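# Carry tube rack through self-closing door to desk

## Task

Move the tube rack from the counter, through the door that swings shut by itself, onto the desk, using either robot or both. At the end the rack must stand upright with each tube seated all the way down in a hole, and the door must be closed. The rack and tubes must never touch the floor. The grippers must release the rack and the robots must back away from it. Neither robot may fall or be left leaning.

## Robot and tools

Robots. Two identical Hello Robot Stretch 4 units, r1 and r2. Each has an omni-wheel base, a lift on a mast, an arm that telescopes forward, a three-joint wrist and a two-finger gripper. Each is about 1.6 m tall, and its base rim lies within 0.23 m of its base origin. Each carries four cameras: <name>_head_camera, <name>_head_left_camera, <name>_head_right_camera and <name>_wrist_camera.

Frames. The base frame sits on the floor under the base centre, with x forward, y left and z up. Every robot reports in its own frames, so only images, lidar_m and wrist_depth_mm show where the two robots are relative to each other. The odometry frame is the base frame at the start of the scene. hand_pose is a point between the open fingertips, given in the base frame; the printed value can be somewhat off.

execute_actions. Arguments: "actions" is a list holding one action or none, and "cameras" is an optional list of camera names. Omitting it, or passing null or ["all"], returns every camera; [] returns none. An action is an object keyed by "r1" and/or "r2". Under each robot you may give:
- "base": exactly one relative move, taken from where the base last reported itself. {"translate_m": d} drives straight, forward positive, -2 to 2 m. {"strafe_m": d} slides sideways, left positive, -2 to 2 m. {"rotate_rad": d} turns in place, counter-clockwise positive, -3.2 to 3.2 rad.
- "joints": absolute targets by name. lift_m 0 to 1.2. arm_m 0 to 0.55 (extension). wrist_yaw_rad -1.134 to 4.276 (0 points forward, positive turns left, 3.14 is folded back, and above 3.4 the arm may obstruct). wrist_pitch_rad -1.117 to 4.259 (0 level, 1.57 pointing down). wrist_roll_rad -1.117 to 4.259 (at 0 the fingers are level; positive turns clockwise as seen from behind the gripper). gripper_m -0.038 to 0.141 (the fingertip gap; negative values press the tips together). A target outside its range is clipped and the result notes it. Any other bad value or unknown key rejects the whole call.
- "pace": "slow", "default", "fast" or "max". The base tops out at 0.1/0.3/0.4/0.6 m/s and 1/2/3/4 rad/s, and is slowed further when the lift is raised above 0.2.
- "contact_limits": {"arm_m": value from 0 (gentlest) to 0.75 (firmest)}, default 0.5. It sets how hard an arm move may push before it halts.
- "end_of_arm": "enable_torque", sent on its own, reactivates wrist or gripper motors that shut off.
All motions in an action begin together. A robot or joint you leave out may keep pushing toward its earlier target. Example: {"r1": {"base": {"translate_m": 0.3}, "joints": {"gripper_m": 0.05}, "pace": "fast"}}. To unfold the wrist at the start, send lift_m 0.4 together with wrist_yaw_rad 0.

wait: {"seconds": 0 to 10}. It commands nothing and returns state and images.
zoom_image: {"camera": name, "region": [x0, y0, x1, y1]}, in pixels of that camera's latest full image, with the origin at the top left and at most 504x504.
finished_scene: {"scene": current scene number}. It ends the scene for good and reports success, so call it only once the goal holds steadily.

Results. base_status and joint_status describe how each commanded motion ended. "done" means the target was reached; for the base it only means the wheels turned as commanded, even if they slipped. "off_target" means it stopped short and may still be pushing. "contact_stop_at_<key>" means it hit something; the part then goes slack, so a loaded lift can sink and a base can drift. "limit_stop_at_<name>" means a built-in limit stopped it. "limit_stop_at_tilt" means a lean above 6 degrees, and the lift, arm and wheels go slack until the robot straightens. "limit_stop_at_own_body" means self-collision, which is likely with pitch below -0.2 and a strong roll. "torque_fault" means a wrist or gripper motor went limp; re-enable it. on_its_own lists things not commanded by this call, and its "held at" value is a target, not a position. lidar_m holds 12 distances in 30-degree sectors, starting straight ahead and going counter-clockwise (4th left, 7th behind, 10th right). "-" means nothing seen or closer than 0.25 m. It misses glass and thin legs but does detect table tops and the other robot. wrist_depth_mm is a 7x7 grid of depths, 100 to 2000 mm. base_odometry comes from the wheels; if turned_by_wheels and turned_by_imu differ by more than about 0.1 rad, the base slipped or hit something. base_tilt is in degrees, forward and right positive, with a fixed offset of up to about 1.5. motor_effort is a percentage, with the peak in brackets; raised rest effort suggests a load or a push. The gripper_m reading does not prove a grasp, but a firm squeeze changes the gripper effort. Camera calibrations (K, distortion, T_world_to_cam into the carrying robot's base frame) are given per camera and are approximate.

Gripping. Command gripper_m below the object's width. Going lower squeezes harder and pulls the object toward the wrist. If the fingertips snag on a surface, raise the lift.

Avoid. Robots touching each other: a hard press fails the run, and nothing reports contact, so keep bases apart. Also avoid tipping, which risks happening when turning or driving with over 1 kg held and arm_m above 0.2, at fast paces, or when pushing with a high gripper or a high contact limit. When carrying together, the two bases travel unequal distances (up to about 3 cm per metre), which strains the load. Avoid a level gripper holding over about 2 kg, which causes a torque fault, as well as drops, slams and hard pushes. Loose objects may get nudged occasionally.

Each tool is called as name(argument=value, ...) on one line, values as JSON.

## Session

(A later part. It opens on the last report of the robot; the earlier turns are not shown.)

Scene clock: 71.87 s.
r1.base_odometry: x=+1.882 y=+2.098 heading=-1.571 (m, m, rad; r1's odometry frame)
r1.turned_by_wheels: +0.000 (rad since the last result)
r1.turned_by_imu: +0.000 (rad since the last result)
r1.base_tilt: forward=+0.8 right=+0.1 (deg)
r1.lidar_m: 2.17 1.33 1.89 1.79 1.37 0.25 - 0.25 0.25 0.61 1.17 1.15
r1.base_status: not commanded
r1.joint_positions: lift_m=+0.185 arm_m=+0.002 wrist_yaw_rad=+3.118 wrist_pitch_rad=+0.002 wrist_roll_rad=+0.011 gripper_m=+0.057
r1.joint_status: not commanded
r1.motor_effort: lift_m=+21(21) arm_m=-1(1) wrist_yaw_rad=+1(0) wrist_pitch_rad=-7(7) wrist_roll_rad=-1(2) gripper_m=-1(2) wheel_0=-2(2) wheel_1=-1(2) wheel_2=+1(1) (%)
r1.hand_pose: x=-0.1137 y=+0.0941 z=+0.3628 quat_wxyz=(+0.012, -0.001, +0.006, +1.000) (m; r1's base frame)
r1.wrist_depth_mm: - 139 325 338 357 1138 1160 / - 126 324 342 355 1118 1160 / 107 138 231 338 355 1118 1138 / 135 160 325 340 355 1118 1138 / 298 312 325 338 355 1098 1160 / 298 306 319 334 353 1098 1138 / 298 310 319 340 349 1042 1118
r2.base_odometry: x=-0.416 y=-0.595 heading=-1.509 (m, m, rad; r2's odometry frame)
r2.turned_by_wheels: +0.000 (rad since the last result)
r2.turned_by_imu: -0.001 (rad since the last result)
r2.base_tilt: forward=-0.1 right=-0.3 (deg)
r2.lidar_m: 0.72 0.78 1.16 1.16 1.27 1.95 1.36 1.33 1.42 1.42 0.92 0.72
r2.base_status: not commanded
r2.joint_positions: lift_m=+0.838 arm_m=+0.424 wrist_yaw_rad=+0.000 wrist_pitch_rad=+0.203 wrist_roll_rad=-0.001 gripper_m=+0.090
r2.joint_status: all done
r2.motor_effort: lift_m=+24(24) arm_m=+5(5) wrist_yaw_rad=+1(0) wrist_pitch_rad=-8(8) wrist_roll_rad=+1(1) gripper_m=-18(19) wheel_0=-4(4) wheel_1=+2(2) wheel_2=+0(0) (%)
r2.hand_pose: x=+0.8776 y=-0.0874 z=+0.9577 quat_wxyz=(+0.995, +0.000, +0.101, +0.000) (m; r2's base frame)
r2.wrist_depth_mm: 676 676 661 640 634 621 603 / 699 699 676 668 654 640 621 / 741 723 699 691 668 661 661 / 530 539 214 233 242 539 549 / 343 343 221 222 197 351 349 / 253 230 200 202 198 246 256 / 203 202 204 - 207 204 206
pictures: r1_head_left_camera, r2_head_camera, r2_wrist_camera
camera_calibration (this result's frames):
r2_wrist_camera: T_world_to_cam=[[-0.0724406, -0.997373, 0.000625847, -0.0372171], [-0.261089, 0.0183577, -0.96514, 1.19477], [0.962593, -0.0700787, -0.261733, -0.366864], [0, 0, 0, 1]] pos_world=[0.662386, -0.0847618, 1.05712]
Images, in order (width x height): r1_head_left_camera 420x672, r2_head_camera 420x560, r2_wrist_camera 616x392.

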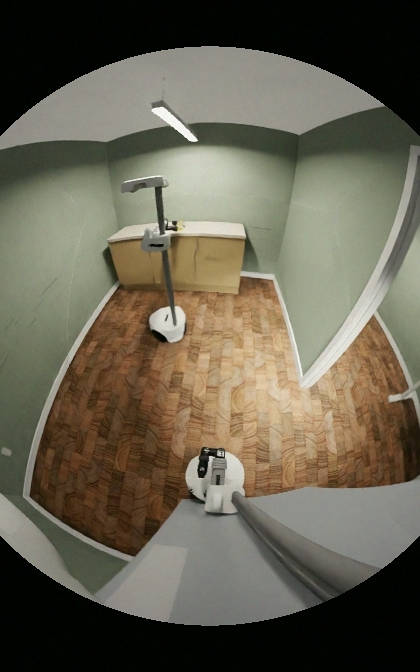

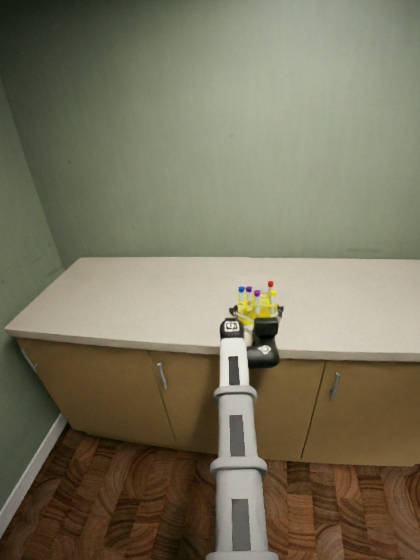

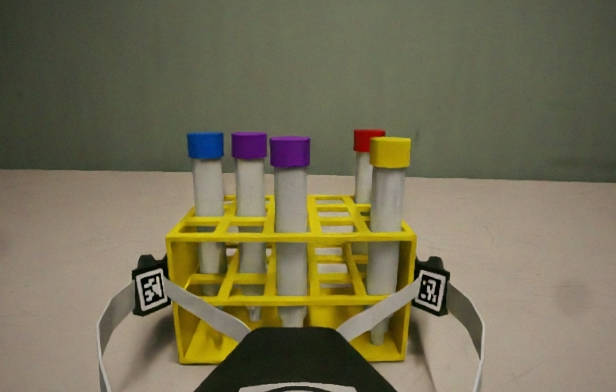

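Gripped. Squeeze a bit more and test-lift.

execute_actions(actions=[{"r2":{"joints":{"gripper_m":0.06}}}], cameras=[])

execute_actions(actions=[{"r2":{"joints":{"lift_m":0.88},"pace":"slow"},"r1":{"base":{"translate_m":-0.1},"pace":"slow"}}], cameras=["r2_wrist_camera"])

Scene clock: 75.10 s.
r1.base_odometry: x=+1.882 y=+2.098 heading=-1.571 (m, m, rad; r1's odometry frame)
r1.turned_by_wheels: +0.000 (rad since the last result)
r1.turned_by_imu: +0.000 (rad since the last result)
r1.base_tilt: forward=+0.7 right=+0.0 (deg)
r1.lidar_m: 2.16 1.33 1.91 1.77 1.36 0.25 - 0.25 0.25 0.60 1.18 1.14
r1.base_status: not commanded
r1.joint_positions: lift_m=+0.185 arm_m=+0.002 wrist_yaw_rad=+3.118 wrist_pitch_rad=+0.002 wrist_roll_rad=+0.011 gripper_m=+0.057
r1.joint_status: not commanded
r1.motor_effort: lift_m=+21(21) arm_m=-1(1) wrist_yaw_rad=+2(0) wrist_pitch_rad=-7(7) wrist_roll_rad=-2(3) gripper_m=-3(3) wheel_0=-2(1) wheel_1=-2(2) wheel_2=+1(1) (%)
r1.hand_pose: x=-0.1137 y=+0.0941 z=+0.3628 quat_wxyz=(+0.012, -0.001, +0.006, +1.000) (m; r1's base frame)
r1.wrist_depth_mm: - 140 325 342 357 1118 1182 / - 126 325 342 357 1098 1138 / 107 138 231 340 357 1098 1138 / 135 161 325 342 355 1118 1138 / 300 310 325 338 355 1118 1138 / 300 307 317 334 353 1098 1138 / 297 310 317 342 351 1060 1118
r2.base_odometry: x=-0.416 y=-0.595 heading=-1.509 (m, m, rad; r2's odometry frame)
r2.turned_by_wheels: +0.000 (rad since the last result)
r2.turned_by_imu: -0.001 (rad since the last result)
r2.base_tilt: forward=-0.1 right=-0.3 (deg)
r2.lidar_m: 0.72 0.78 1.19 1.16 1.29 1.96 1.36 1.36 1.44 1.42 0.91 0.72
r2.base_status: not commanded
r2.joint_positions: lift_m=+0.838 arm_m=+0.424 wrist_yaw_rad=+0.000 wrist_pitch_rad=+0.203 wrist_roll_rad=-0.001 gripper_m=+0.061
r2.joint_status: all done
r2.motor_effort: lift_m=+24(24) arm_m=+5(5) wrist_yaw_rad=-1(1) wrist_pitch_rad=-10(8) wrist_roll_rad=+1(1) gripper_m=-26(27) wheel_0=-4(4) wheel_1=+2(2) wheel_2=+0(0) (%)
r2.hand_pose: x=+0.8776 y=-0.0874 z=+0.9577 quat_wxyz=(+0.995, +0.000, +0.101, +0.000) (m; r2's base frame)
r2.wrist_depth_mm: 683 668 654 634 634 621 609 / 707 699 683 676 654 640 627 / 750 723 202 683 661 661 654 / 530 530 203 224 225 544 544 / 342 345 209 187 188 351 351 / 252 180 200 190 190 185 256 / 198 202 195 - 196 204 206
pictures: none
No camera images: the call's "cameras" was empty. Leave "cameras" out to get every camera's image.

Scene clock: 77.37 s.
r1.base_odometry: x=+1.882 y=+2.197 heading=-1.571 (m, m, rad; r1's odometry frame)
r1.turned_by_wheels: +0.000 (rad since the last result)
r1.turned_by_imu: +0.000 (rad since the last result)
r1.base_tilt: forward=+0.7 right=+0.1 (deg)
r1.lidar_m: 2.27 1.46 1.88 1.80 1.19 0.25 - 0.25 0.25 0.47 2.26 1.22
r1.base_status: done
r1.joint_positions: lift_m=+0.185 arm_m=+0.002 wrist_yaw_rad=+3.118 wrist_pitch_rad=+0.002 wrist_roll_rad=+0.011 gripper_m=+0.057
r1.joint_status: not commanded
r1.motor_effort: lift_m=+21(21) arm_m=-1(1) wrist_yaw_rad=-1(1) wrist_pitch_rad=-7(7) wrist_roll_rad=-2(2) gripper_m=-5(3) wheel_0=-4(7) wheel_1=-3(6) wheel_2=+4(11) (%)
r1.hand_pose: x=-0.1137 y=+0.0941 z=+0.3628 quat_wxyz=(+0.012, -0.001, +0.006, +1.000) (m; r1's base frame)
r1.wrist_depth_mm: - 139 330 359 384 1025 1008 / - 126 332 355 976 991 1042 / 107 138 231 357 991 1025 1025 / 135 160 332 362 991 991 1042 / 290 310 334 357 991 1008 1025 / 291 304 324 351 976 1008 1042 / 291 310 324 362 917 991 1025
r2.base_odometry: x=-0.416 y=-0.595 heading=-1.509 (m, m, rad; r2's odometry frame)
r2.turned_by_wheels: +0.000 (rad since the last result)
r2.turned_by_imu: -0.001 (rad since the last result)
r2.base_tilt: forward=-0.1 right=-0.3 (deg)
r2.lidar_m: 0.69 0.77 1.17 1.16 1.29 1.96 1.44 1.46 1.43 1.41 0.91 0.72
r2.base_status: not commanded
r2.joint_positions: lift_m=+0.880 arm_m=+0.424 wrist_yaw_rad=+0.000 wrist_pitch_rad=+0.203 wrist_roll_rad=-0.001 gripper_m=+0.061
r2.joint_status: all done
r2.motor_effort: lift_m=+24(25) arm_m=+5(5) wrist_yaw_rad=+0(2) wrist_pitch_rad=-9(9) wrist_roll_rad=+2(1) gripper_m=-26(25) wheel_0=-4(4) wheel_1=+2(2) wheel_2=+0(0) (%)
r2.hand_pose: x=+0.8776 y=-0.0874 z=+0.9996 quat_wxyz=(+0.995, +0.000, +0.101, +0.000) (m; r2's base frame)
r2.wrist_depth_mm: 683 668 661 647 627 615 609 / 707 699 676 661 654 640 627 / 741 723 202 691 654 668 654 / 676 683 203 224 226 683 668 / 439 442 209 187 189 452 452 / 322 179 201 191 190 185 329 / 255 260 198 - 205 260 270
pictures: r2_wrist_camera
camera_calibration (this result's frames):
r2_wrist_camera: T_world_to_cam=[[-0.0724405, -0.997373, 0.000646926, -0.0372656], [-0.261371, 0.0183578, -0.965064, 1.23535], [0.962516, -0.0700787, -0.262014, -0.355542], [0, 0, 0, 1]] pos_world=[0.6624, -0.0847618, 1.09905]
Images, in order (width x height): r2_wrist_camera 616x392.

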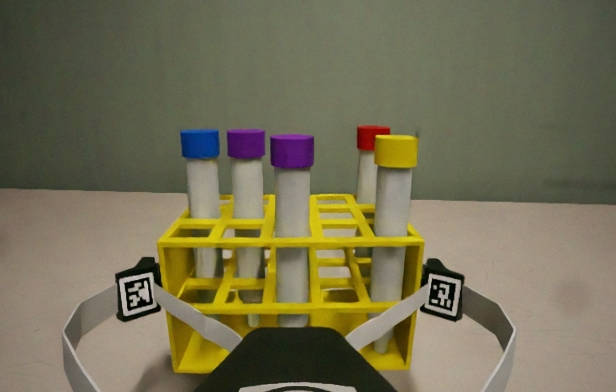

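execute_actions(actions=[{"r2":{"base":{"translate_m":-0.98},"joints":{"arm_m":0.0}}}], cameras=["r2_wrist_camera"])

execute_actions(actions=[{"r2":{"base":{"rotate_rad":-1.72},"pace":"slow"}}], cameras=["r1_head_left_camera","r2_head_camera","r2_head_right_camera","r2_wrist_camera"])

Scene clock: 92.60 s.
r1.base_odometry: x=+1.882 y=+2.197 heading=-1.571 (m, m, rad; r1's odometry frame)
r1.turned_by_wheels: +0.000 (rad since the last result)
r1.turned_by_imu: +0.000 (rad since the last result)
r1.base_tilt: forward=+0.8 right=+0.1 (deg)
r1.lidar_m: 2.26 0.52 0.55 1.79 1.18 0.25 - 0.26 0.25 0.43 2.26 1.20
r1.base_status: not commanded
r1.joint_positions: lift_m=+0.185 arm_m=+0.002 wrist_yaw_rad=+3.118 wrist_pitch_rad=+0.002 wrist_roll_rad=+0.011 gripper_m=+0.057
r1.joint_status: not commanded
r1.motor_effort: lift_m=+21(21) arm_m=-1(1) wrist_yaw_rad=+2(1) wrist_pitch_rad=-7(7) wrist_roll_rad=-1(2) gripper_m=-2(3) wheel_0=-4(4) wheel_1=-3(3) wheel_2=+4(4) (%)
r1.hand_pose: x=-0.1137 y=+0.0941 z=+0.3628 quat_wxyz=(+0.012, -0.001, +0.006, +1.000) (m; r1's base frame)
r1.wrist_depth_mm: - 139 330 353 382 1008 1008 / - 126 334 357 960 991 1025 / 107 138 231 355 976 1008 1042 / 135 160 332 355 991 991 1042 / 293 310 332 357 976 1008 1042 / 289 304 322 349 976 1008 1042 / 291 309 324 362 891 1008 1008
r2.base_odometry: x=-0.476 y=+0.383 heading=-1.510 (m, m, rad; r2's odometry frame)
r2.turned_by_wheels: +0.000 (rad since the last result)
r2.turned_by_imu: -0.001 (rad since the last result)
r2.base_tilt: forward=-0.2 right=-0.2 (deg)
r2.lidar_m: 0.40 1.64 1.33 1.28 1.42 1.42 0.86 0.53 0.64 1.33 1.40 0.44
r2.base_status: done
r2.joint_positions: lift_m=+0.880 arm_m=+0.002 wrist_yaw_rad=+0.000 wrist_pitch_rad=+0.203 wrist_roll_rad=-0.001 gripper_m=+0.061
r2.joint_status: all done
joint sent to its limit — the command would take r2.arm_m past its lower limit, so that joint was sent only as far as its limit.
r2.motor_effort: lift_m=+23(24) arm_m=-5(4) wrist_yaw_rad=+0(2) wrist_pitch_rad=-9(10) wrist_roll_rad=+0(1) gripper_m=-26(26) wheel_0=+0(5) wheel_1=-1(7) wheel_2=+0(9) (%)
r2.hand_pose: x=+0.4554 y=-0.0875 z=+0.9996 quat_wxyz=(+0.995, +0.000, +0.101, +0.000) (m; r2's base frame)
r2.wrist_depth_mm: 1661 1983 1983 1921 1863 1808 1808 / 1661 - - - 1983 1921 1863 / 1618 1537 1499 1499 1397 1983 1983 / 1661 1576 203 224 225 1499 - / 1661 1661 208 187 187 - 1983 / 1661 180 201 191 190 185 1863 / 1464 1537 198 - 205 1537 1537
pictures: r2_wrist_camera
camera_calibration (this result's frames):
r2_wrist_camera: T_world_to_cam=[[-0.0726304, -0.997359, 0.00066513, -0.0678346], [-0.261633, 0.0184093, -0.964992, 1.12505], [0.962431, -0.0702617, -0.262279, 0.0511232], [0, 0, 0, 1]] pos_world=[0.240221, -0.0847747, 1.09912]
Images, in order (width x height): r2_wrist_camera 616x392.

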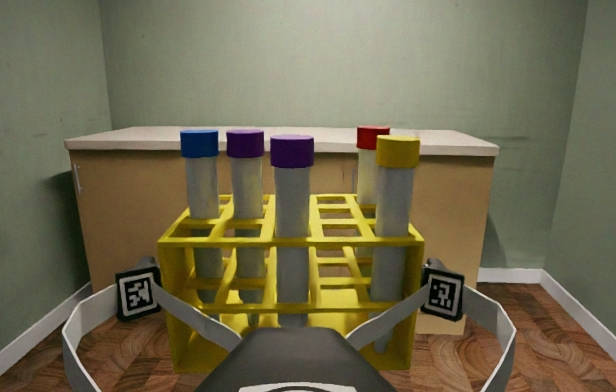

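Scene clock: 95.60 s.
r1.base_odometry: x=+1.882 y=+2.197 heading=-1.571 (m, m, rad; r1's odometry frame)
r1.turned_by_wheels: +0.000 (rad since the last result)
r1.turned_by_imu: +0.000 (rad since the last result)
r1.base_tilt: forward=+0.7 right=+0.2 (deg)
r1.lidar_m: 0.39 0.41 0.56 1.79 1.19 0.25 - 0.26 0.25 0.48 2.23 1.23
r1.base_status: not commanded
r1.joint_positions: lift_m=+0.185 arm_m=+0.002 wrist_yaw_rad=+3.118 wrist_pitch_rad=+0.002 wrist_roll_rad=+0.011 gripper_m=+0.057
r1.joint_status: not commanded
r1.motor_effort: lift_m=+21(21) arm_m=-1(1) wrist_yaw_rad=-1(1) wrist_pitch_rad=-7(7) wrist_roll_rad=-1(2) gripper_m=-4(3) wheel_0=-4(4) wheel_1=-3(3) wheel_2=+4(4) (%)
r1.hand_pose: x=-0.1137 y=+0.0941 z=+0.3628 quat_wxyz=(+0.012, -0.001, +0.006, +1.000) (m; r1's base frame)
r1.wrist_depth_mm: - 139 330 355 389 1008 1025 / - 126 330 355 960 991 1025 / 107 138 230 355 991 1008 1042 / 135 160 334 355 991 1025 1042 / 291 310 334 357 991 1008 1025 / 290 306 322 349 991 1008 1042 / 290 309 322 364 904 991 991
r2.base_odometry: x=-0.476 y=+0.383 heading=+3.054 (m, m, rad; r2's odometry frame)
r2.turned_by_wheels: -1.719 (rad since the last result)
r2.turned_by_imu: -1.692 (rad since the last result)
r2.base_tilt: forward=-0.1 right=-0.3 (deg)
r2.lidar_m: 0.42 1.34 1.77 1.67 1.76 1.37 1.31 1.34 1.41 1.36 0.54 0.41
r2.base_status: done
r2.joint_positions: lift_m=+0.880 arm_m=+0.002 wrist_yaw_rad=+0.000 wrist_pitch_rad=+0.203 wrist_roll_rad=-0.001 gripper_m=+0.061
r2.joint_status: not commanded
r2.motor_effort: lift_m=+23(23) arm_m=-4(4) wrist_yaw_rad=+0(0) wrist_pitch_rad=-10(9) wrist_roll_rad=+0(1) gripper_m=-27(25) wheel_0=+3(7) wheel_1=+4(7) wheel_2=+3(6) (%)
r2.hand_pose: x=+0.4554 y=-0.0875 z=+0.9996 quat_wxyz=(+0.995, +0.000, +0.101, +0.000) (m; r2's base frame)
r2.wrist_depth_mm: 946 991 - - - 960 750 / 976 1025 - - - 991 759 / 1025 1025 - - - 1008 778 / 1060 1098 204 248 228 1025 788 / 1118 1118 209 216 189 1025 798 / 1182 179 201 191 191 185 809 / 1229 1229 198 - 206 1042 809
pictures: r1_head_left_camera, r2_head_camera, r2_head_right_camera, r2_wrist_camera
camera_calibration (this result's frames):
r2_wrist_camera: T_world_to_cam=[[-0.0726839, -0.997355, 0.000670175, -0.0678305], [-0.261632, 0.0184185, -0.964992, 1.12505], [0.962427, -0.0703148, -0.262279, 0.051121], [0, 0, 0, 1]] pos_world=[0.240219, -0.0847782, 1.09912]
Images, in order (width x height): r1_head_left_camera 420x672, r2_head_camera 420x560, r2_head_right_camera 420x672, r2_wrist_camera 616x392.

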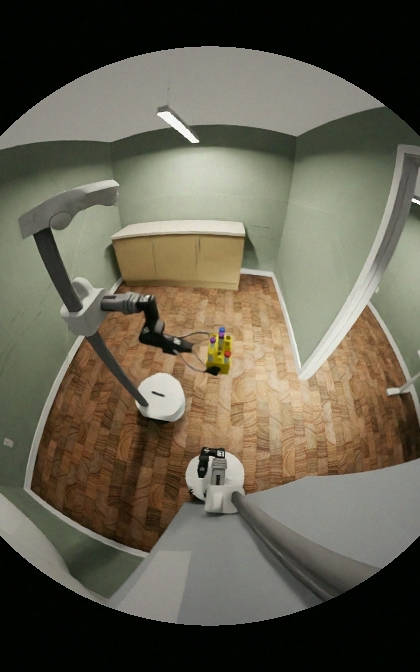

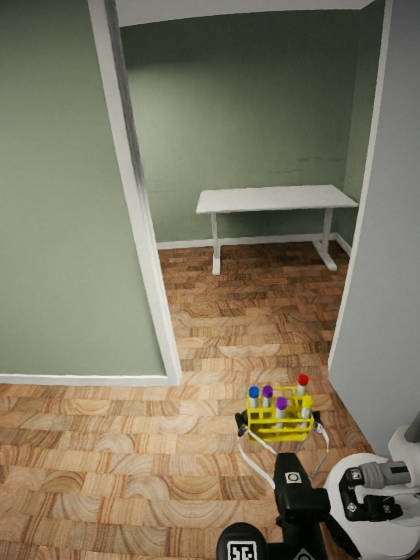

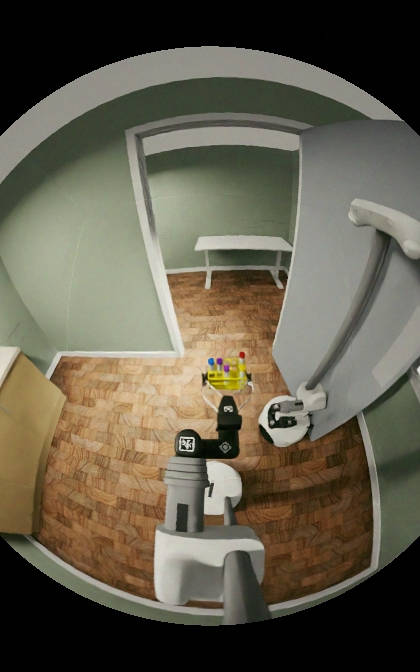

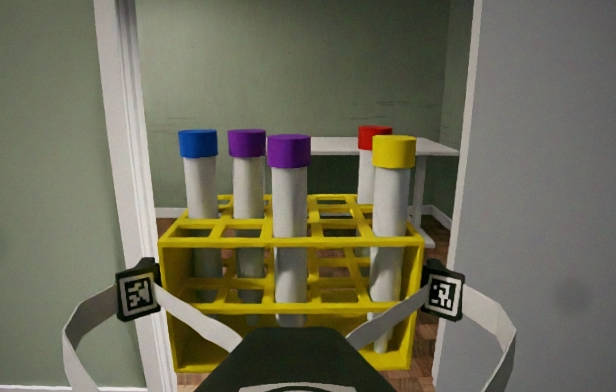

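execute_actions(actions=[{"r2":{"base":{"rotate_rad":-0.05},"pace":"slow"}}], cameras=[])

execute_actions(actions=[{"r2":{"base":{"translate_m":1.0}}}], cameras=["r1_head_left_camera","r2_head_camera","r2_head_left_camera"])

Scene clock: 100.83 s.
r1.base_odometry: x=+1.882 y=+2.197 heading=-1.571 (m, m, rad; r1's odometry frame)
r1.turned_by_wheels: +0.000 (rad since the last result)
r1.turned_by_imu: +0.000 (rad since the last result)
r1.base_tilt: forward=+0.6 right=+0.1 (deg)
r1.lidar_m: 0.38 0.39 0.56 1.80 1.18 0.25 - 0.25 0.25 0.47 2.21 1.21
r1.base_status: not commanded
r1.joint_positions: lift_m=+0.185 arm_m=+0.002 wrist_yaw_rad=+3.118 wrist_pitch_rad=+0.002 wrist_roll_rad=+0.011 gripper_m=+0.057
r1.joint_status: not commanded
r1.motor_effort: lift_m=+21(21) arm_m=-1(1) wrist_yaw_rad=+0(3) wrist_pitch_rad=-7(7) wrist_roll_rad=-1(1) gripper_m=-1(3) wheel_0=-4(5) wheel_1=-3(3) wheel_2=+4(4) (%)
r1.hand_pose: x=-0.1137 y=+0.0941 z=+0.3628 quat_wxyz=(+0.012, -0.001, +0.006, +1.000) (m; r1's base frame)
r1.wrist_depth_mm: - 139 332 355 389 1025 1025 / - 126 330 357 946 1008 1042 / 107 138 231 355 976 991 1025 / 135 161 332 357 991 991 1042 / 291 310 330 355 991 1008 1042 / 291 303 322 349 960 1008 1025 / 291 307 322 364 891 991 1025
r2.base_odometry: x=-0.476 y=+0.383 heading=+3.005 (m, m, rad; r2's odometry frame)
r2.turned_by_wheels: -0.050 (rad since the last result)
r2.turned_by_imu: -0.050 (rad since the last result)
r2.base_tilt: forward=-0.1 right=-0.3 (deg)
r2.lidar_m: 0.41 1.33 1.77 1.69 1.74 1.37 1.29 1.34 1.50 1.37 0.54 0.46
r2.base_status: done
r2.joint_positions: lift_m=+0.880 arm_m=+0.002 wrist_yaw_rad=+0.000 wrist_pitch_rad=+0.203 wrist_roll_rad=-0.001 gripper_m=+0.061
r2.joint_status: not commanded
r2.motor_effort: lift_m=+23(23) arm_m=-4(4) wrist_yaw_rad=+1(0) wrist_pitch_rad=-8(9) wrist_roll_rad=+1(0) gripper_m=-26(25) wheel_0=+2(6) wheel_1=+2(8) wheel_2=+1(6) (%)
r2.hand_pose: x=+0.4554 y=-0.0875 z=+0.9996 quat_wxyz=(+0.995, +0.000, +0.101, +0.000) (m; r2's base frame)
r2.wrist_depth_mm: 917 - - - - 904 715 / 946 - - - - 931 732 / 991 - 202 - - 946 741 / 1025 - 203 248 230 960 750 / 1098 1118 209 216 188 960 759 / 1118 180 200 191 191 185 759 / 1182 1229 198 - 205 1025 778
pictures: none
No camera images: the call's "cameras" was empty. Leave "cameras" out to get every camera's image.

Scene clock: 105.63 s.
r1.base_odometry: x=+1.882 y=+2.197 heading=-1.571 (m, m, rad; r1's odometry frame)
r1.turned_by_wheels: +0.000 (rad since the last result)
r1.turned_by_imu: +0.000 (rad since the last result)
r1.base_tilt: forward=+0.7 right=+0.1 (deg)
r1.lidar_m: 2.26 2.36 1.90 1.82 1.20 0.25 - 0.25 0.25 0.46 0.50 0.49
r1.base_status: not commanded
r1.joint_positions: lift_m=+0.185 arm_m=+0.002 wrist_yaw_rad=+3.118 wrist_pitch_rad=+0.002 wrist_roll_rad=+0.011 gripper_m=+0.057
r1.joint_status: not commanded
r1.motor_effort: lift_m=+21(21) arm_m=-1(1) wrist_yaw_rad=+2(1) wrist_pitch_rad=-7(7) wrist_roll_rad=-1(1) gripper_m=-3(4) wheel_0=-4(4) wheel_1=-3(3) wheel_2=+4(4) (%)
r1.hand_pose: x=-0.1137 y=+0.0941 z=+0.3628 quat_wxyz=(+0.012, -0.001, +0.006, +1.000) (m; r1's base frame)
r1.wrist_depth_mm: - 139 329 355 384 1025 1042 / - 126 330 355 960 991 1042 / 107 138 231 355 976 1008 1042 / 135 161 330 357 1008 1008 1042 / 290 310 332 359 976 1008 1025 / 293 304 324 351 976 1025 1025 / 290 309 324 362 904 991 991
r2.base_odometry: x=-1.467 y=+0.520 heading=+3.005 (m, m, rad; r2's odometry frame)
r2.turned_by_wheels: +0.000 (rad since the last result)
r2.turned_by_imu: -0.004 (rad since the last result)
r2.base_tilt: forward=-0.2 right=-0.3 (deg)
r2.lidar_m: 0.39 2.52 0.51 0.99 1.79 2.38 2.29 0.52 0.49 0.58 0.59 0.44
r2.base_status: done
r2.joint_positions: lift_m=+0.880 arm_m=+0.002 wrist_yaw_rad=+0.000 wrist_pitch_rad=+0.203 wrist_roll_rad=-0.001 gripper_m=+0.061
r2.joint_status: not commanded
r2.motor_effort: lift_m=+23(23) arm_m=-4(4) wrist_yaw_rad=+1(1) wrist_pitch_rad=-8(10) wrist_roll_rad=+1(1) gripper_m=-26(27) wheel_0=+2(4) wheel_1=+2(6) wheel_2=+2(9) (%)
r2.hand_pose: x=+0.4554 y=-0.0874 z=+0.9996 quat_wxyz=(+0.995, +0.000, +0.101, +0.000) (m; r2's base frame)
r2.wrist_depth_mm: 1921 1983 - - - - 1537 / 1983 - - - - - 1576 / - - - - 232 - 1576 / - - 202 224 225 1983 1576 / - - 209 187 189 - 1576 / 1863 180 201 191 190 185 1537 / 1464 1499 198 - 205 1499 1464
pictures: r1_head_left_camera, r2_head_camera, r2_head_left_camera
Images, in order (width x height): r1_head_left_camera 420x672, r2_head_camera 420x560, r2_head_left_camera 420x672.

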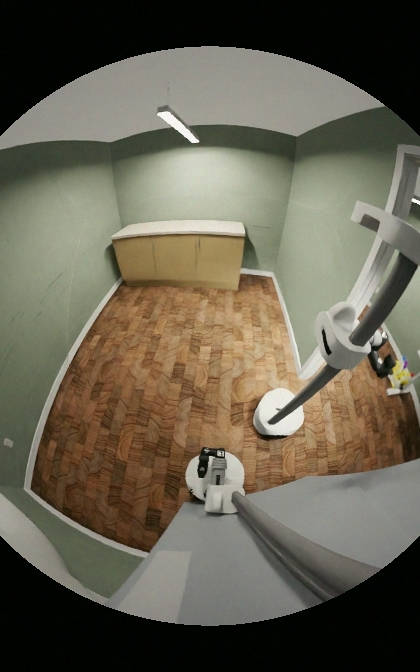

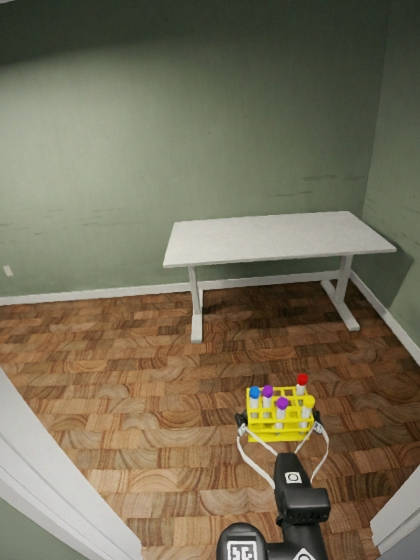

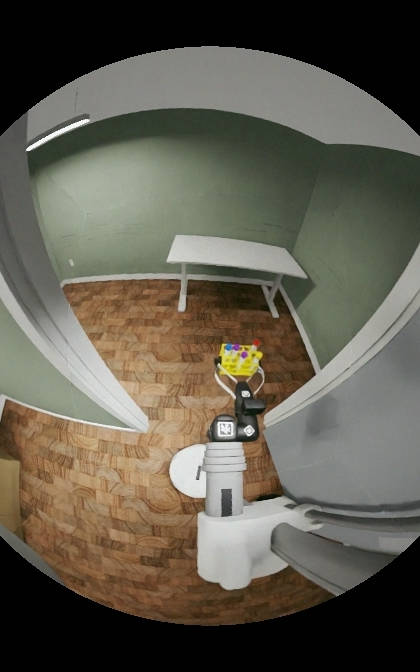

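execute_actions(actions=[{"r2":{"base":{"translate_m":1.15},"joints":{"arm_m":0.2,"lift_m":0.8}},"r1":{"base":{"translate_m":0.4},"pace":"slow"}}], cameras=["r1_head_right_camera","r2_head_camera","r2_wrist_camera"])

Scene clock: 114.40 s.
r1.base_odometry: x=+1.882 y=+1.798 heading=-1.571 (m, m, rad; r1's odometry frame)
r1.turned_by_wheels: +0.000 (rad since the last result)
r1.turned_by_imu: -0.002 (rad since the last result)
r1.base_tilt: forward=+0.8 right=-0.1 (deg)
r1.lidar_m: 1.86 1.95 1.86 1.80 1.79 0.27 - 0.25 0.40 1.42 0.96 1.13
r1.base_status: done
r1.joint_positions: lift_m=+0.185 arm_m=+0.002 wrist_yaw_rad=+3.118 wrist_pitch_rad=+0.002 wrist_roll_rad=+0.011 gripper_m=+0.057
r1.joint_status: not commanded
r1.motor_effort: lift_m=+21(21) arm_m=-1(1) wrist_yaw_rad=+2(1) wrist_pitch_rad=-7(7) wrist_roll_rad=-1(1) gripper_m=-4(2) wheel_0=+3(6) wheel_1=+4(5) wheel_2=-4(8) (%)
r1.hand_pose: x=-0.1137 y=+0.0941 z=+0.3628 quat_wxyz=(+0.012, -0.001, +0.006, +1.000) (m; r1's base frame)
r1.wrist_depth_mm: - 139 322 309 1397 1397 1464 / - 126 315 309 1397 1464 1430 / 107 138 230 307 1397 1397 1537 / 135 161 315 304 1397 1366 1430 / 347 330 317 301 1366 1464 1430 / 343 329 309 300 1366 1366 1464 / 342 320 317 294 904 1042 1118
r2.base_odometry: x=-2.606 y=+0.676 heading=+3.006 (m, m, rad; r2's odometry frame)
r2.turned_by_wheels: +0.000 (rad since the last result)
r2.turned_by_imu: -0.006 (rad since the last result)
r2.base_tilt: forward=-0.1 right=-0.3 (deg)
r2.lidar_m: 0.52 0.52 1.75 2.42 1.08 0.83 1.42 0.87 0.94 1.29 0.79 0.54
r2.base_status: done
r2.joint_positions: lift_m=+0.800 arm_m=+0.199 wrist_yaw_rad=+0.000 wrist_pitch_rad=+0.203 wrist_roll_rad=-0.001 gripper_m=+0.061
r2.joint_status: all done
r2.motor_effort: lift_m=+14(20) arm_m=+5(6) wrist_yaw_rad=+1(1) wrist_pitch_rad=-9(9) wrist_roll_rad=+1(0) gripper_m=-26(26) wheel_0=+2(5) wheel_1=+3(5) wheel_2=+0(11) (%)
r2.hand_pose: x=+0.6527 y=-0.0874 z=+0.9203 quat_wxyz=(+0.995, +0.000, +0.101, +0.000) (m; r2's base frame)
r2.wrist_depth_mm: 759 768 798 820 831 866 866 / 798 798 831 831 866 891 904 / 820 831 831 854 878 917 960 / 842 878 203 247 225 960 991 / 707 707 208 216 189 715 715 / 512 179 201 191 190 185 517 / 402 415 198 - 205 415 418
pictures: r1_head_right_camera, r2_head_camera, r2_wrist_camera
camera_calibration (this result's frames):
r2_wrist_camera: T_world_to_cam=[[-0.0724165, -0.997374, 0.000659544, -0.0535312], [-0.261632, 0.0183582, -0.964993, 1.10018], [0.962447, -0.070054, -0.262275, -0.159484], [0, 0, 0, 1]] pos_world=[0.437462, -0.0847605, 1.01988]
Images, in order (width x height): r1_head_right_camera 420x672, r2_head_camera 420x560, r2_wrist_camera 616x392.

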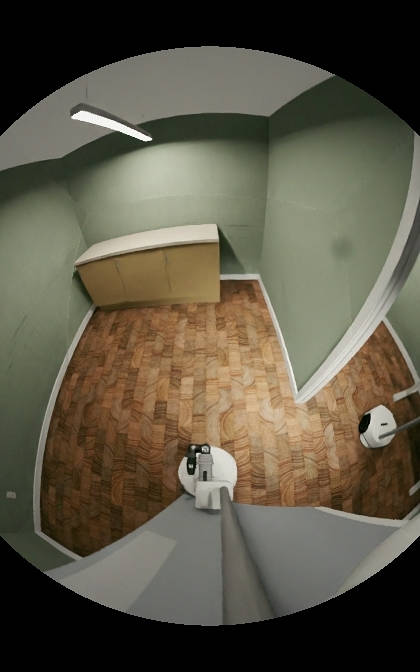

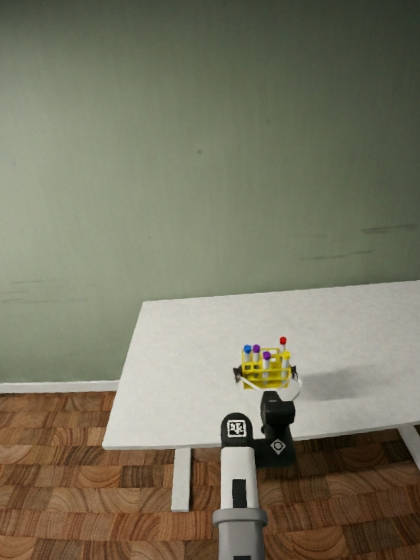

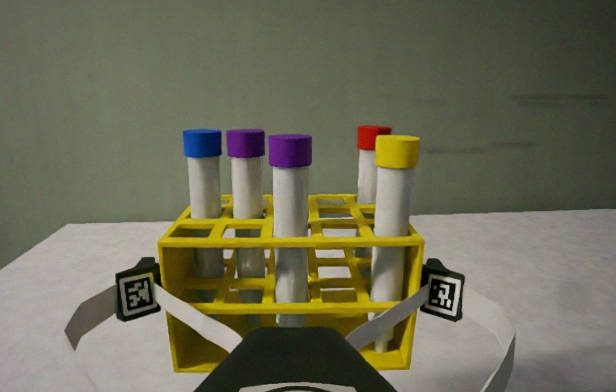

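execute_actions(actions=[{"r2":{"joints":{"arm_m":0.23,"lift_m":0.655},"pace":"slow"},"r1":{"base":{"translate_m":0.3},"pace":"slow"}}], cameras=["r1_head_right_camera"])

Scene clock: 121.07 s.
r1.base_odometry: x=+1.882 y=+1.498 heading=-1.571 (m, m, rad; r1's odometry frame)
r1.turned_by_wheels: +0.000 (rad since the last result)
r1.turned_by_imu: -0.001 (rad since the last result)
r1.base_tilt: forward=+0.7 right=+0.0 (deg)
r1.lidar_m: 1.56 1.61 1.90 1.80 1.89 1.58 0.25 0.30 0.90 1.40 0.81 1.12
r1.base_status: done
r1.joint_positions: lift_m=+0.185 arm_m=+0.002 wrist_yaw_rad=+3.118 wrist_pitch_rad=+0.002 wrist_roll_rad=+0.011 gripper_m=+0.057
r1.joint_status: not commanded
r1.motor_effort: lift_m=+21(21) arm_m=+0(1) wrist_yaw_rad=-1(0) wrist_pitch_rad=-7(7) wrist_roll_rad=-1(1) gripper_m=-3(4) wheel_0=+5(6) wheel_1=+2(6) wheel_2=-4(9) (%)
r1.hand_pose: x=-0.1137 y=+0.0941 z=+0.3628 quat_wxyz=(+0.012, -0.001, +0.006, +1.000) (m; r1's base frame)
r1.wrist_depth_mm: - 139 324 1661 1618 1756 1808 / - 126 320 1661 1661 1708 1808 / 107 138 231 1618 1661 1708 1756 / 135 160 325 1661 1661 1708 1808 / 427 364 330 1661 1661 1756 1708 / 421 351 314 1281 1397 1661 1756 / 415 338 317 878 931 1060 1118
r2.base_odometry: x=-2.606 y=+0.676 heading=+3.006 (m, m, rad; r2's odometry frame)
r2.turned_by_wheels: +0.000 (rad since the last result)
r2.turned_by_imu: -0.002 (rad since the last result)
r2.base_tilt: forward=-0.2 right=-0.3 (deg)
r2.lidar_m: 0.50 0.50 1.74 2.44 1.08 0.83 1.22 0.89 0.95 1.29 0.78 0.56
r2.base_status: not commanded
r2.joint_positions: lift_m=+0.655 arm_m=+0.229 wrist_yaw_rad=+0.000 wrist_pitch_rad=+0.203 wrist_roll_rad=-0.001 gripper_m=+0.061
r2.joint_status: all done
r2.motor_effort: lift_m=+14(9) arm_m=+5(4) wrist_yaw_rad=+1(1) wrist_pitch_rad=-10(10) wrist_roll_rad=+1(1) gripper_m=-24(27) wheel_0=+3(3) wheel_1=+3(3) wheel_2=+0(1) (%)
r2.hand_pose: x=+0.6826 y=-0.0874 z=+0.7754 quat_wxyz=(+0.995, +0.000, +0.101, +0.000) (m; r2's base frame)
r2.wrist_depth_mm: 732 741 768 788 798 820 842 / 759 768 798 809 842 854 891 / 788 809 202 831 831 891 904 / 559 564 203 224 224 569 574 / 362 364 209 187 189 370 366 / 266 180 201 191 190 185 271 / 209 213 198 - 204 216 217
pictures: r1_head_right_camera
Images, in order (width x height): r1_head_right_camera 420x672.

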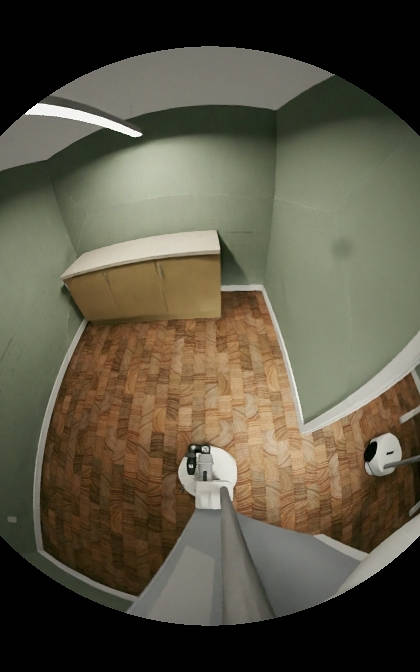

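execute_actions(actions=[{"r2":{"joints":{"lift_m":0.646},"pace":"slow"},"r1":{"base":{"translate_m":0.5},"pace":"fast"}}], cameras=[])

execute_actions(actions=[{"r2":{"joints":{"gripper_m":0.141}}}], cameras=["r2_wrist_camera"])

execute_actions(actions=[{"r2":{"joints":{"arm_m":0.0},"base":{"translate_m":-0.15},"pace":"fast"}}], cameras=["r1_head_right_camera","r2_wrist_camera","r1_wrist_camera"])

Scene clock: 127.93 s.
r1.base_odometry: x=+1.882 y=+0.998 heading=-1.570 (m, m, rad; r1's odometry frame)
r1.turned_by_wheels: +0.000 (rad since the last result)
r1.turned_by_imu: -0.002 (rad since the last result)
r1.base_tilt: forward=+0.5 right=-0.1 (deg)
r1.lidar_m: 1.05 1.09 1.49 1.81 1.90 2.10 2.03 0.48 0.81 0.76 0.79 1.09
r1.base_status: done
r1.joint_positions: lift_m=+0.185 arm_m=+0.002 wrist_yaw_rad=+3.118 wrist_pitch_rad=+0.002 wrist_roll_rad=+0.011 gripper_m=+0.057
r1.joint_status: not commanded
r1.motor_effort: lift_m=+21(21) arm_m=-1(1) wrist_yaw_rad=+1(0) wrist_pitch_rad=-6(7) wrist_roll_rad=-1(2) gripper_m=-4(5) wheel_0=+3(9) wheel_1=+0(7) wheel_2=-1(14) (%)
r1.hand_pose: x=-0.1137 y=+0.0941 z=+0.3628 quat_wxyz=(+0.012, -0.001, +0.006, +1.000) (m; r1's base frame)
r1.wrist_depth_mm: - 139 - - - - - / - 126 - - - - - / 107 138 230 - - - - / 135 161 - - - - - / 1397 - - - - - - / 1118 1098 1078 1281 1397 1661 1808 / 798 809 904 891 931 1042 1118
r2.base_odometry: x=-2.606 y=+0.676 heading=+3.006 (m, m, rad; r2's odometry frame)
r2.turned_by_wheels: +0.000 (rad since the last result)
r2.turned_by_imu: -0.002 (rad since the last result)
r2.base_tilt: forward=-0.2 right=-0.3 (deg)
r2.lidar_m: 0.51 0.53 1.75 2.43 1.08 0.83 0.97 0.86 0.94 1.28 0.73 0.56
r2.base_status: not commanded
r2.joint_positions: lift_m=+0.646 arm_m=+0.229 wrist_yaw_rad=+0.000 wrist_pitch_rad=+0.203 wrist_roll_rad=-0.001 gripper_m=+0.061
r2.joint_status: all done
r2.motor_effort: lift_m=+14(11) arm_m=+5(5) wrist_yaw_rad=+1(0) wrist_pitch_rad=-9(9) wrist_roll_rad=+1(1) gripper_m=-25(27) wheel_0=+3(3) wheel_1=+2(3) wheel_2=+1(1) (%)
r2.hand_pose: x=+0.6826 y=-0.0874 z=+0.7664 quat_wxyz=(+0.995, +0.000, +0.101, +0.000) (m; r2's base frame)
r2.wrist_depth_mm: 723 741 768 788 809 820 842 / 750 778 788 809 842 854 878 / 798 798 778 831 788 878 917 / 530 530 204 225 226 539 544 / 340 345 208 188 188 349 347 / 250 179 200 191 190 185 255 / 197 201 194 - 196 202 204
pictures: none
No camera images: the call's "cameras" was empty. Leave "cameras" out to get every camera's image.

Scene clock: 129.77 s.
r1.base_odometry: x=+1.882 y=+0.998 heading=-1.570 (m, m, rad; r1's odometry frame)
r1.turned_by_wheels: +0.000 (rad since the last result)
r1.turned_by_imu: +0.000 (rad since the last result)
r1.base_tilt: forward=+0.8 right=-0.1 (deg)
r1.lidar_m: 1.06 1.10 1.52 1.81 1.90 2.12 2.05 1.13 0.79 0.76 0.81 1.11
r1.base_status: not commanded
r1.joint_positions: lift_m=+0.185 arm_m=+0.002 wrist_yaw_rad=+3.118 wrist_pitch_rad=+0.002 wrist_roll_rad=+0.011 gripper_m=+0.057
r1.joint_status: not commanded
r1.motor_effort: lift_m=+21(21) arm_m=-1(1) wrist_yaw_rad=+0(0) wrist_pitch_rad=-7(7) wrist_roll_rad=-1(2) gripper_m=-5(3) wheel_0=+3(2) wheel_1=+0(0) wheel_2=-1(1) (%)
r1.hand_pose: x=-0.1137 y=+0.0941 z=+0.3628 quat_wxyz=(+0.012, -0.001, +0.006, +1.000) (m; r1's base frame)
r1.wrist_depth_mm: - 140 - - - - - / - 126 - - - - - / 107 139 232 - - - - / 135 161 - - - - - / 1430 - - - - - - / 1098 1118 1078 1255 1366 1661 1708 / 798 809 917 878 931 1042 1118
r2.base_odometry: x=-2.606 y=+0.676 heading=+3.006 (m, m, rad; r2's odometry frame)
r2.turned_by_wheels: +0.000 (rad since the last result)
r2.turned_by_imu: +0.000 (rad since the last result)
r2.base_tilt: forward=-0.1 right=-0.3 (deg)
r2.lidar_m: 0.52 0.53 1.76 2.43 1.05 0.84 0.77 0.79 0.95 1.29 0.79 0.55
r2.base_status: not commanded
r2.joint_positions: lift_m=+0.646 arm_m=+0.229 wrist_yaw_rad=+0.000 wrist_pitch_rad=+0.202 wrist_roll_rad=-0.001 gripper_m=+0.141
r2.joint_status: all done
r2.motor_effort: lift_m=+14(14) arm_m=+5(5) wrist_yaw_rad=-1(0) wrist_pitch_rad=-4(11) wrist_roll_rad=+2(1) gripper_m=+0(24) wheel_0=+3(3) wheel_1=+3(3) wheel_2=+0(1) (%)
r2.hand_pose: x=+0.6827 y=-0.0874 z=+0.7668 quat_wxyz=(+0.995, +0.000, +0.101, +0.000) (m; r2's base frame)
r2.wrist_depth_mm: 732 741 768 788 798 831 842 / 759 768 788 809 820 866 866 / 778 798 809 831 854 878 904 / 530 539 222 239 250 544 549 / 343 345 229 227 216 351 349 / 253 233 211 203 215 246 257 / 202 202 208 - 213 203 206
pictures: r2_wrist_camera
camera_calibration (this result's frames):
r2_wrist_camera: T_world_to_cam=[[-0.0724228, -0.997374, 0.000546312, -0.0511651], [-0.260128, 0.01836, -0.9654, 0.959168], [0.962854, -0.0700591, -0.260774, -0.23009], [0, 0, 0, 1]] pos_world=[0.467344, -0.0847609, 0.866007]
Images, in order (width x height): r2_wrist_camera 616x392.

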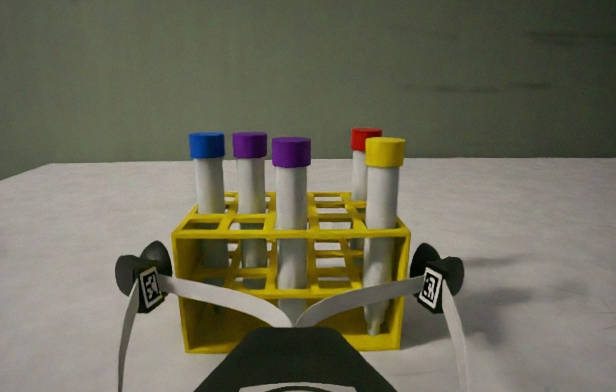

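Scene clock: 131.37 s.
r1.base_odometry: x=+1.882 y=+0.998 heading=-1.570 (m, m, rad; r1's odometry frame)
r1.turned_by_wheels: +0.000 (rad since the last result)
r1.turned_by_imu: +0.000 (rad since the last result)
r1.base_tilt: forward=+0.8 right=+0.1 (deg)
r1.lidar_m: 1.05 1.12 1.50 1.81 1.88 2.12 2.04 1.13 0.80 0.76 0.81 1.10
r1.base_status: not commanded
r1.joint_positions: lift_m=+0.185 arm_m=+0.002 wrist_yaw_rad=+3.118 wrist_pitch_rad=+0.002 wrist_roll_rad=+0.011 gripper_m=+0.057
r1.joint_status: not commanded
r1.motor_effort: lift_m=+21(21) arm_m=-1(1) wrist_yaw_rad=+1(0) wrist_pitch_rad=-7(6) wrist_roll_rad=+0(1) gripper_m=-2(3) wheel_0=+2(2) wheel_1=+0(0) wheel_2=-1(1) (%)
r1.hand_pose: x=-0.1137 y=+0.0941 z=+0.3628 quat_wxyz=(+0.012, -0.001, +0.006, +1.000) (m; r1's base frame)
r1.wrist_depth_mm: - 139 - - - - - / - 126 - - - - - / 107 138 231 - - - - / 135 161 - - - - - / 1397 - - - - - - / 1118 1078 1060 1281 1397 1708 1708 / 798 798 917 891 960 1060 1118
r2.base_odometry: x=-2.458 y=+0.655 heading=+3.006 (m, m, rad; r2's odometry frame)
r2.turned_by_wheels: +0.000 (rad since the last result)
r2.turned_by_imu: +0.000 (rad since the last result)
r2.base_tilt: forward=-0.1 right=-0.3 (deg)
r2.lidar_m: 0.63 0.69 1.96 2.42 0.85 0.68 0.62 0.63 0.78 1.30 0.99 0.70
r2.base_status: done
r2.joint_positions: lift_m=+0.646 arm_m=+0.002 wrist_yaw_rad=+0.000 wrist_pitch_rad=+0.202 wrist_roll_rad=-0.001 gripper_m=+0.141
r2.joint_status: all done
joint sent to its limit — the command would take r2.arm_m past its lower limit, so that joint was sent only as far as its limit.
r2.motor_effort: lift_m=+14(14) arm_m=-4(6) wrist_yaw_rad=+1(1) wrist_pitch_rad=-6(5) wrist_roll_rad=+1(1) gripper_m=+0(2) wheel_0=-1(8) wheel_1=+0(6) wheel_2=+1(10) (%)
r2.hand_pose: x=+0.4555 y=-0.0875 z=+0.7667 quat_wxyz=(+0.995, +0.000, +0.101, +0.000) (m; r2's base frame)
r2.wrist_depth_mm: 1042 1078 1118 1118 1160 1182 1229 / 1098 1138 1160 1182 1229 1229 1281 / 1138 1160 1160 597 1229 1255 1308 / 539 544 539 549 549 549 554 / 1205 445 1281 1308 1336 1397 1464 / 1281 1308 1366 1366 1366 1464 1430 / 1205 946 1182 - 1255 1182 1098
pictures: r1_head_right_camera, r1_wrist_camera, r2_wrist_camera
camera_calibration (this result's frames):
r1_wrist_camera: T_world_to_cam=[[0.051489, 0.993934, 0.0971798, -0.142846], [-0.0223121, 0.0984295, -0.994894, 0.411913], [-0.998424, 0.0490578, 0.0272448, 0.0977361], [0, 0, 0, 1]] pos_world=[0.114128, 0.0966408, 0.421028]
r2_wrist_camera: T_world_to_cam=[[-0.0728109, -0.997346, 0.000582448, -0.0675786], [-0.260601, 0.0184614, -0.96527, 0.900053], [0.962697, -0.070434, -0.261254, -0.0109551], [0, 0, 0, 1]] pos_world=[0.240181, -0.0847871, 0.865972]
Images, in order (width x height): r1_head_right_camera 420x672, r1_wrist_camera 616x392, r2_wrist_camera 616x392.

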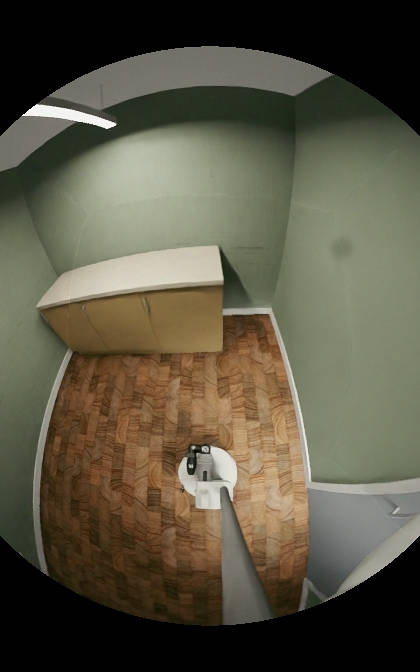

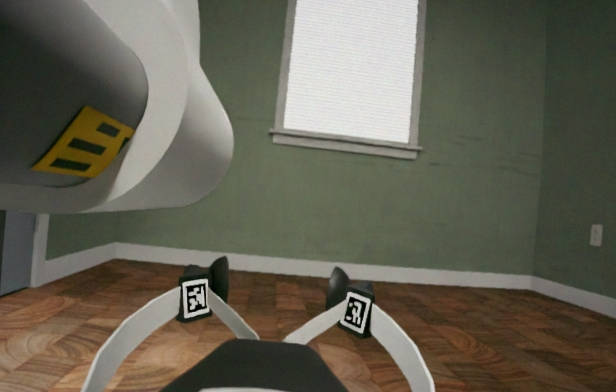

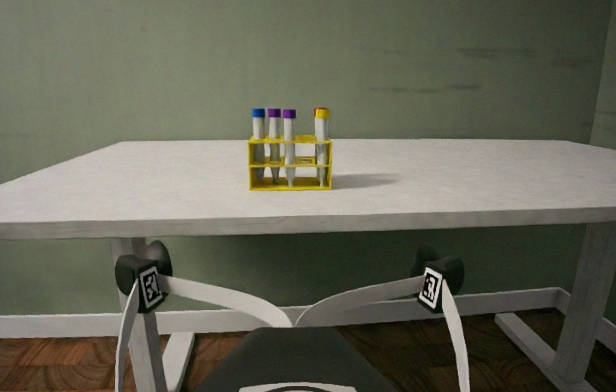

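finished_scene(scene=1)

The scene is finished: the task was done.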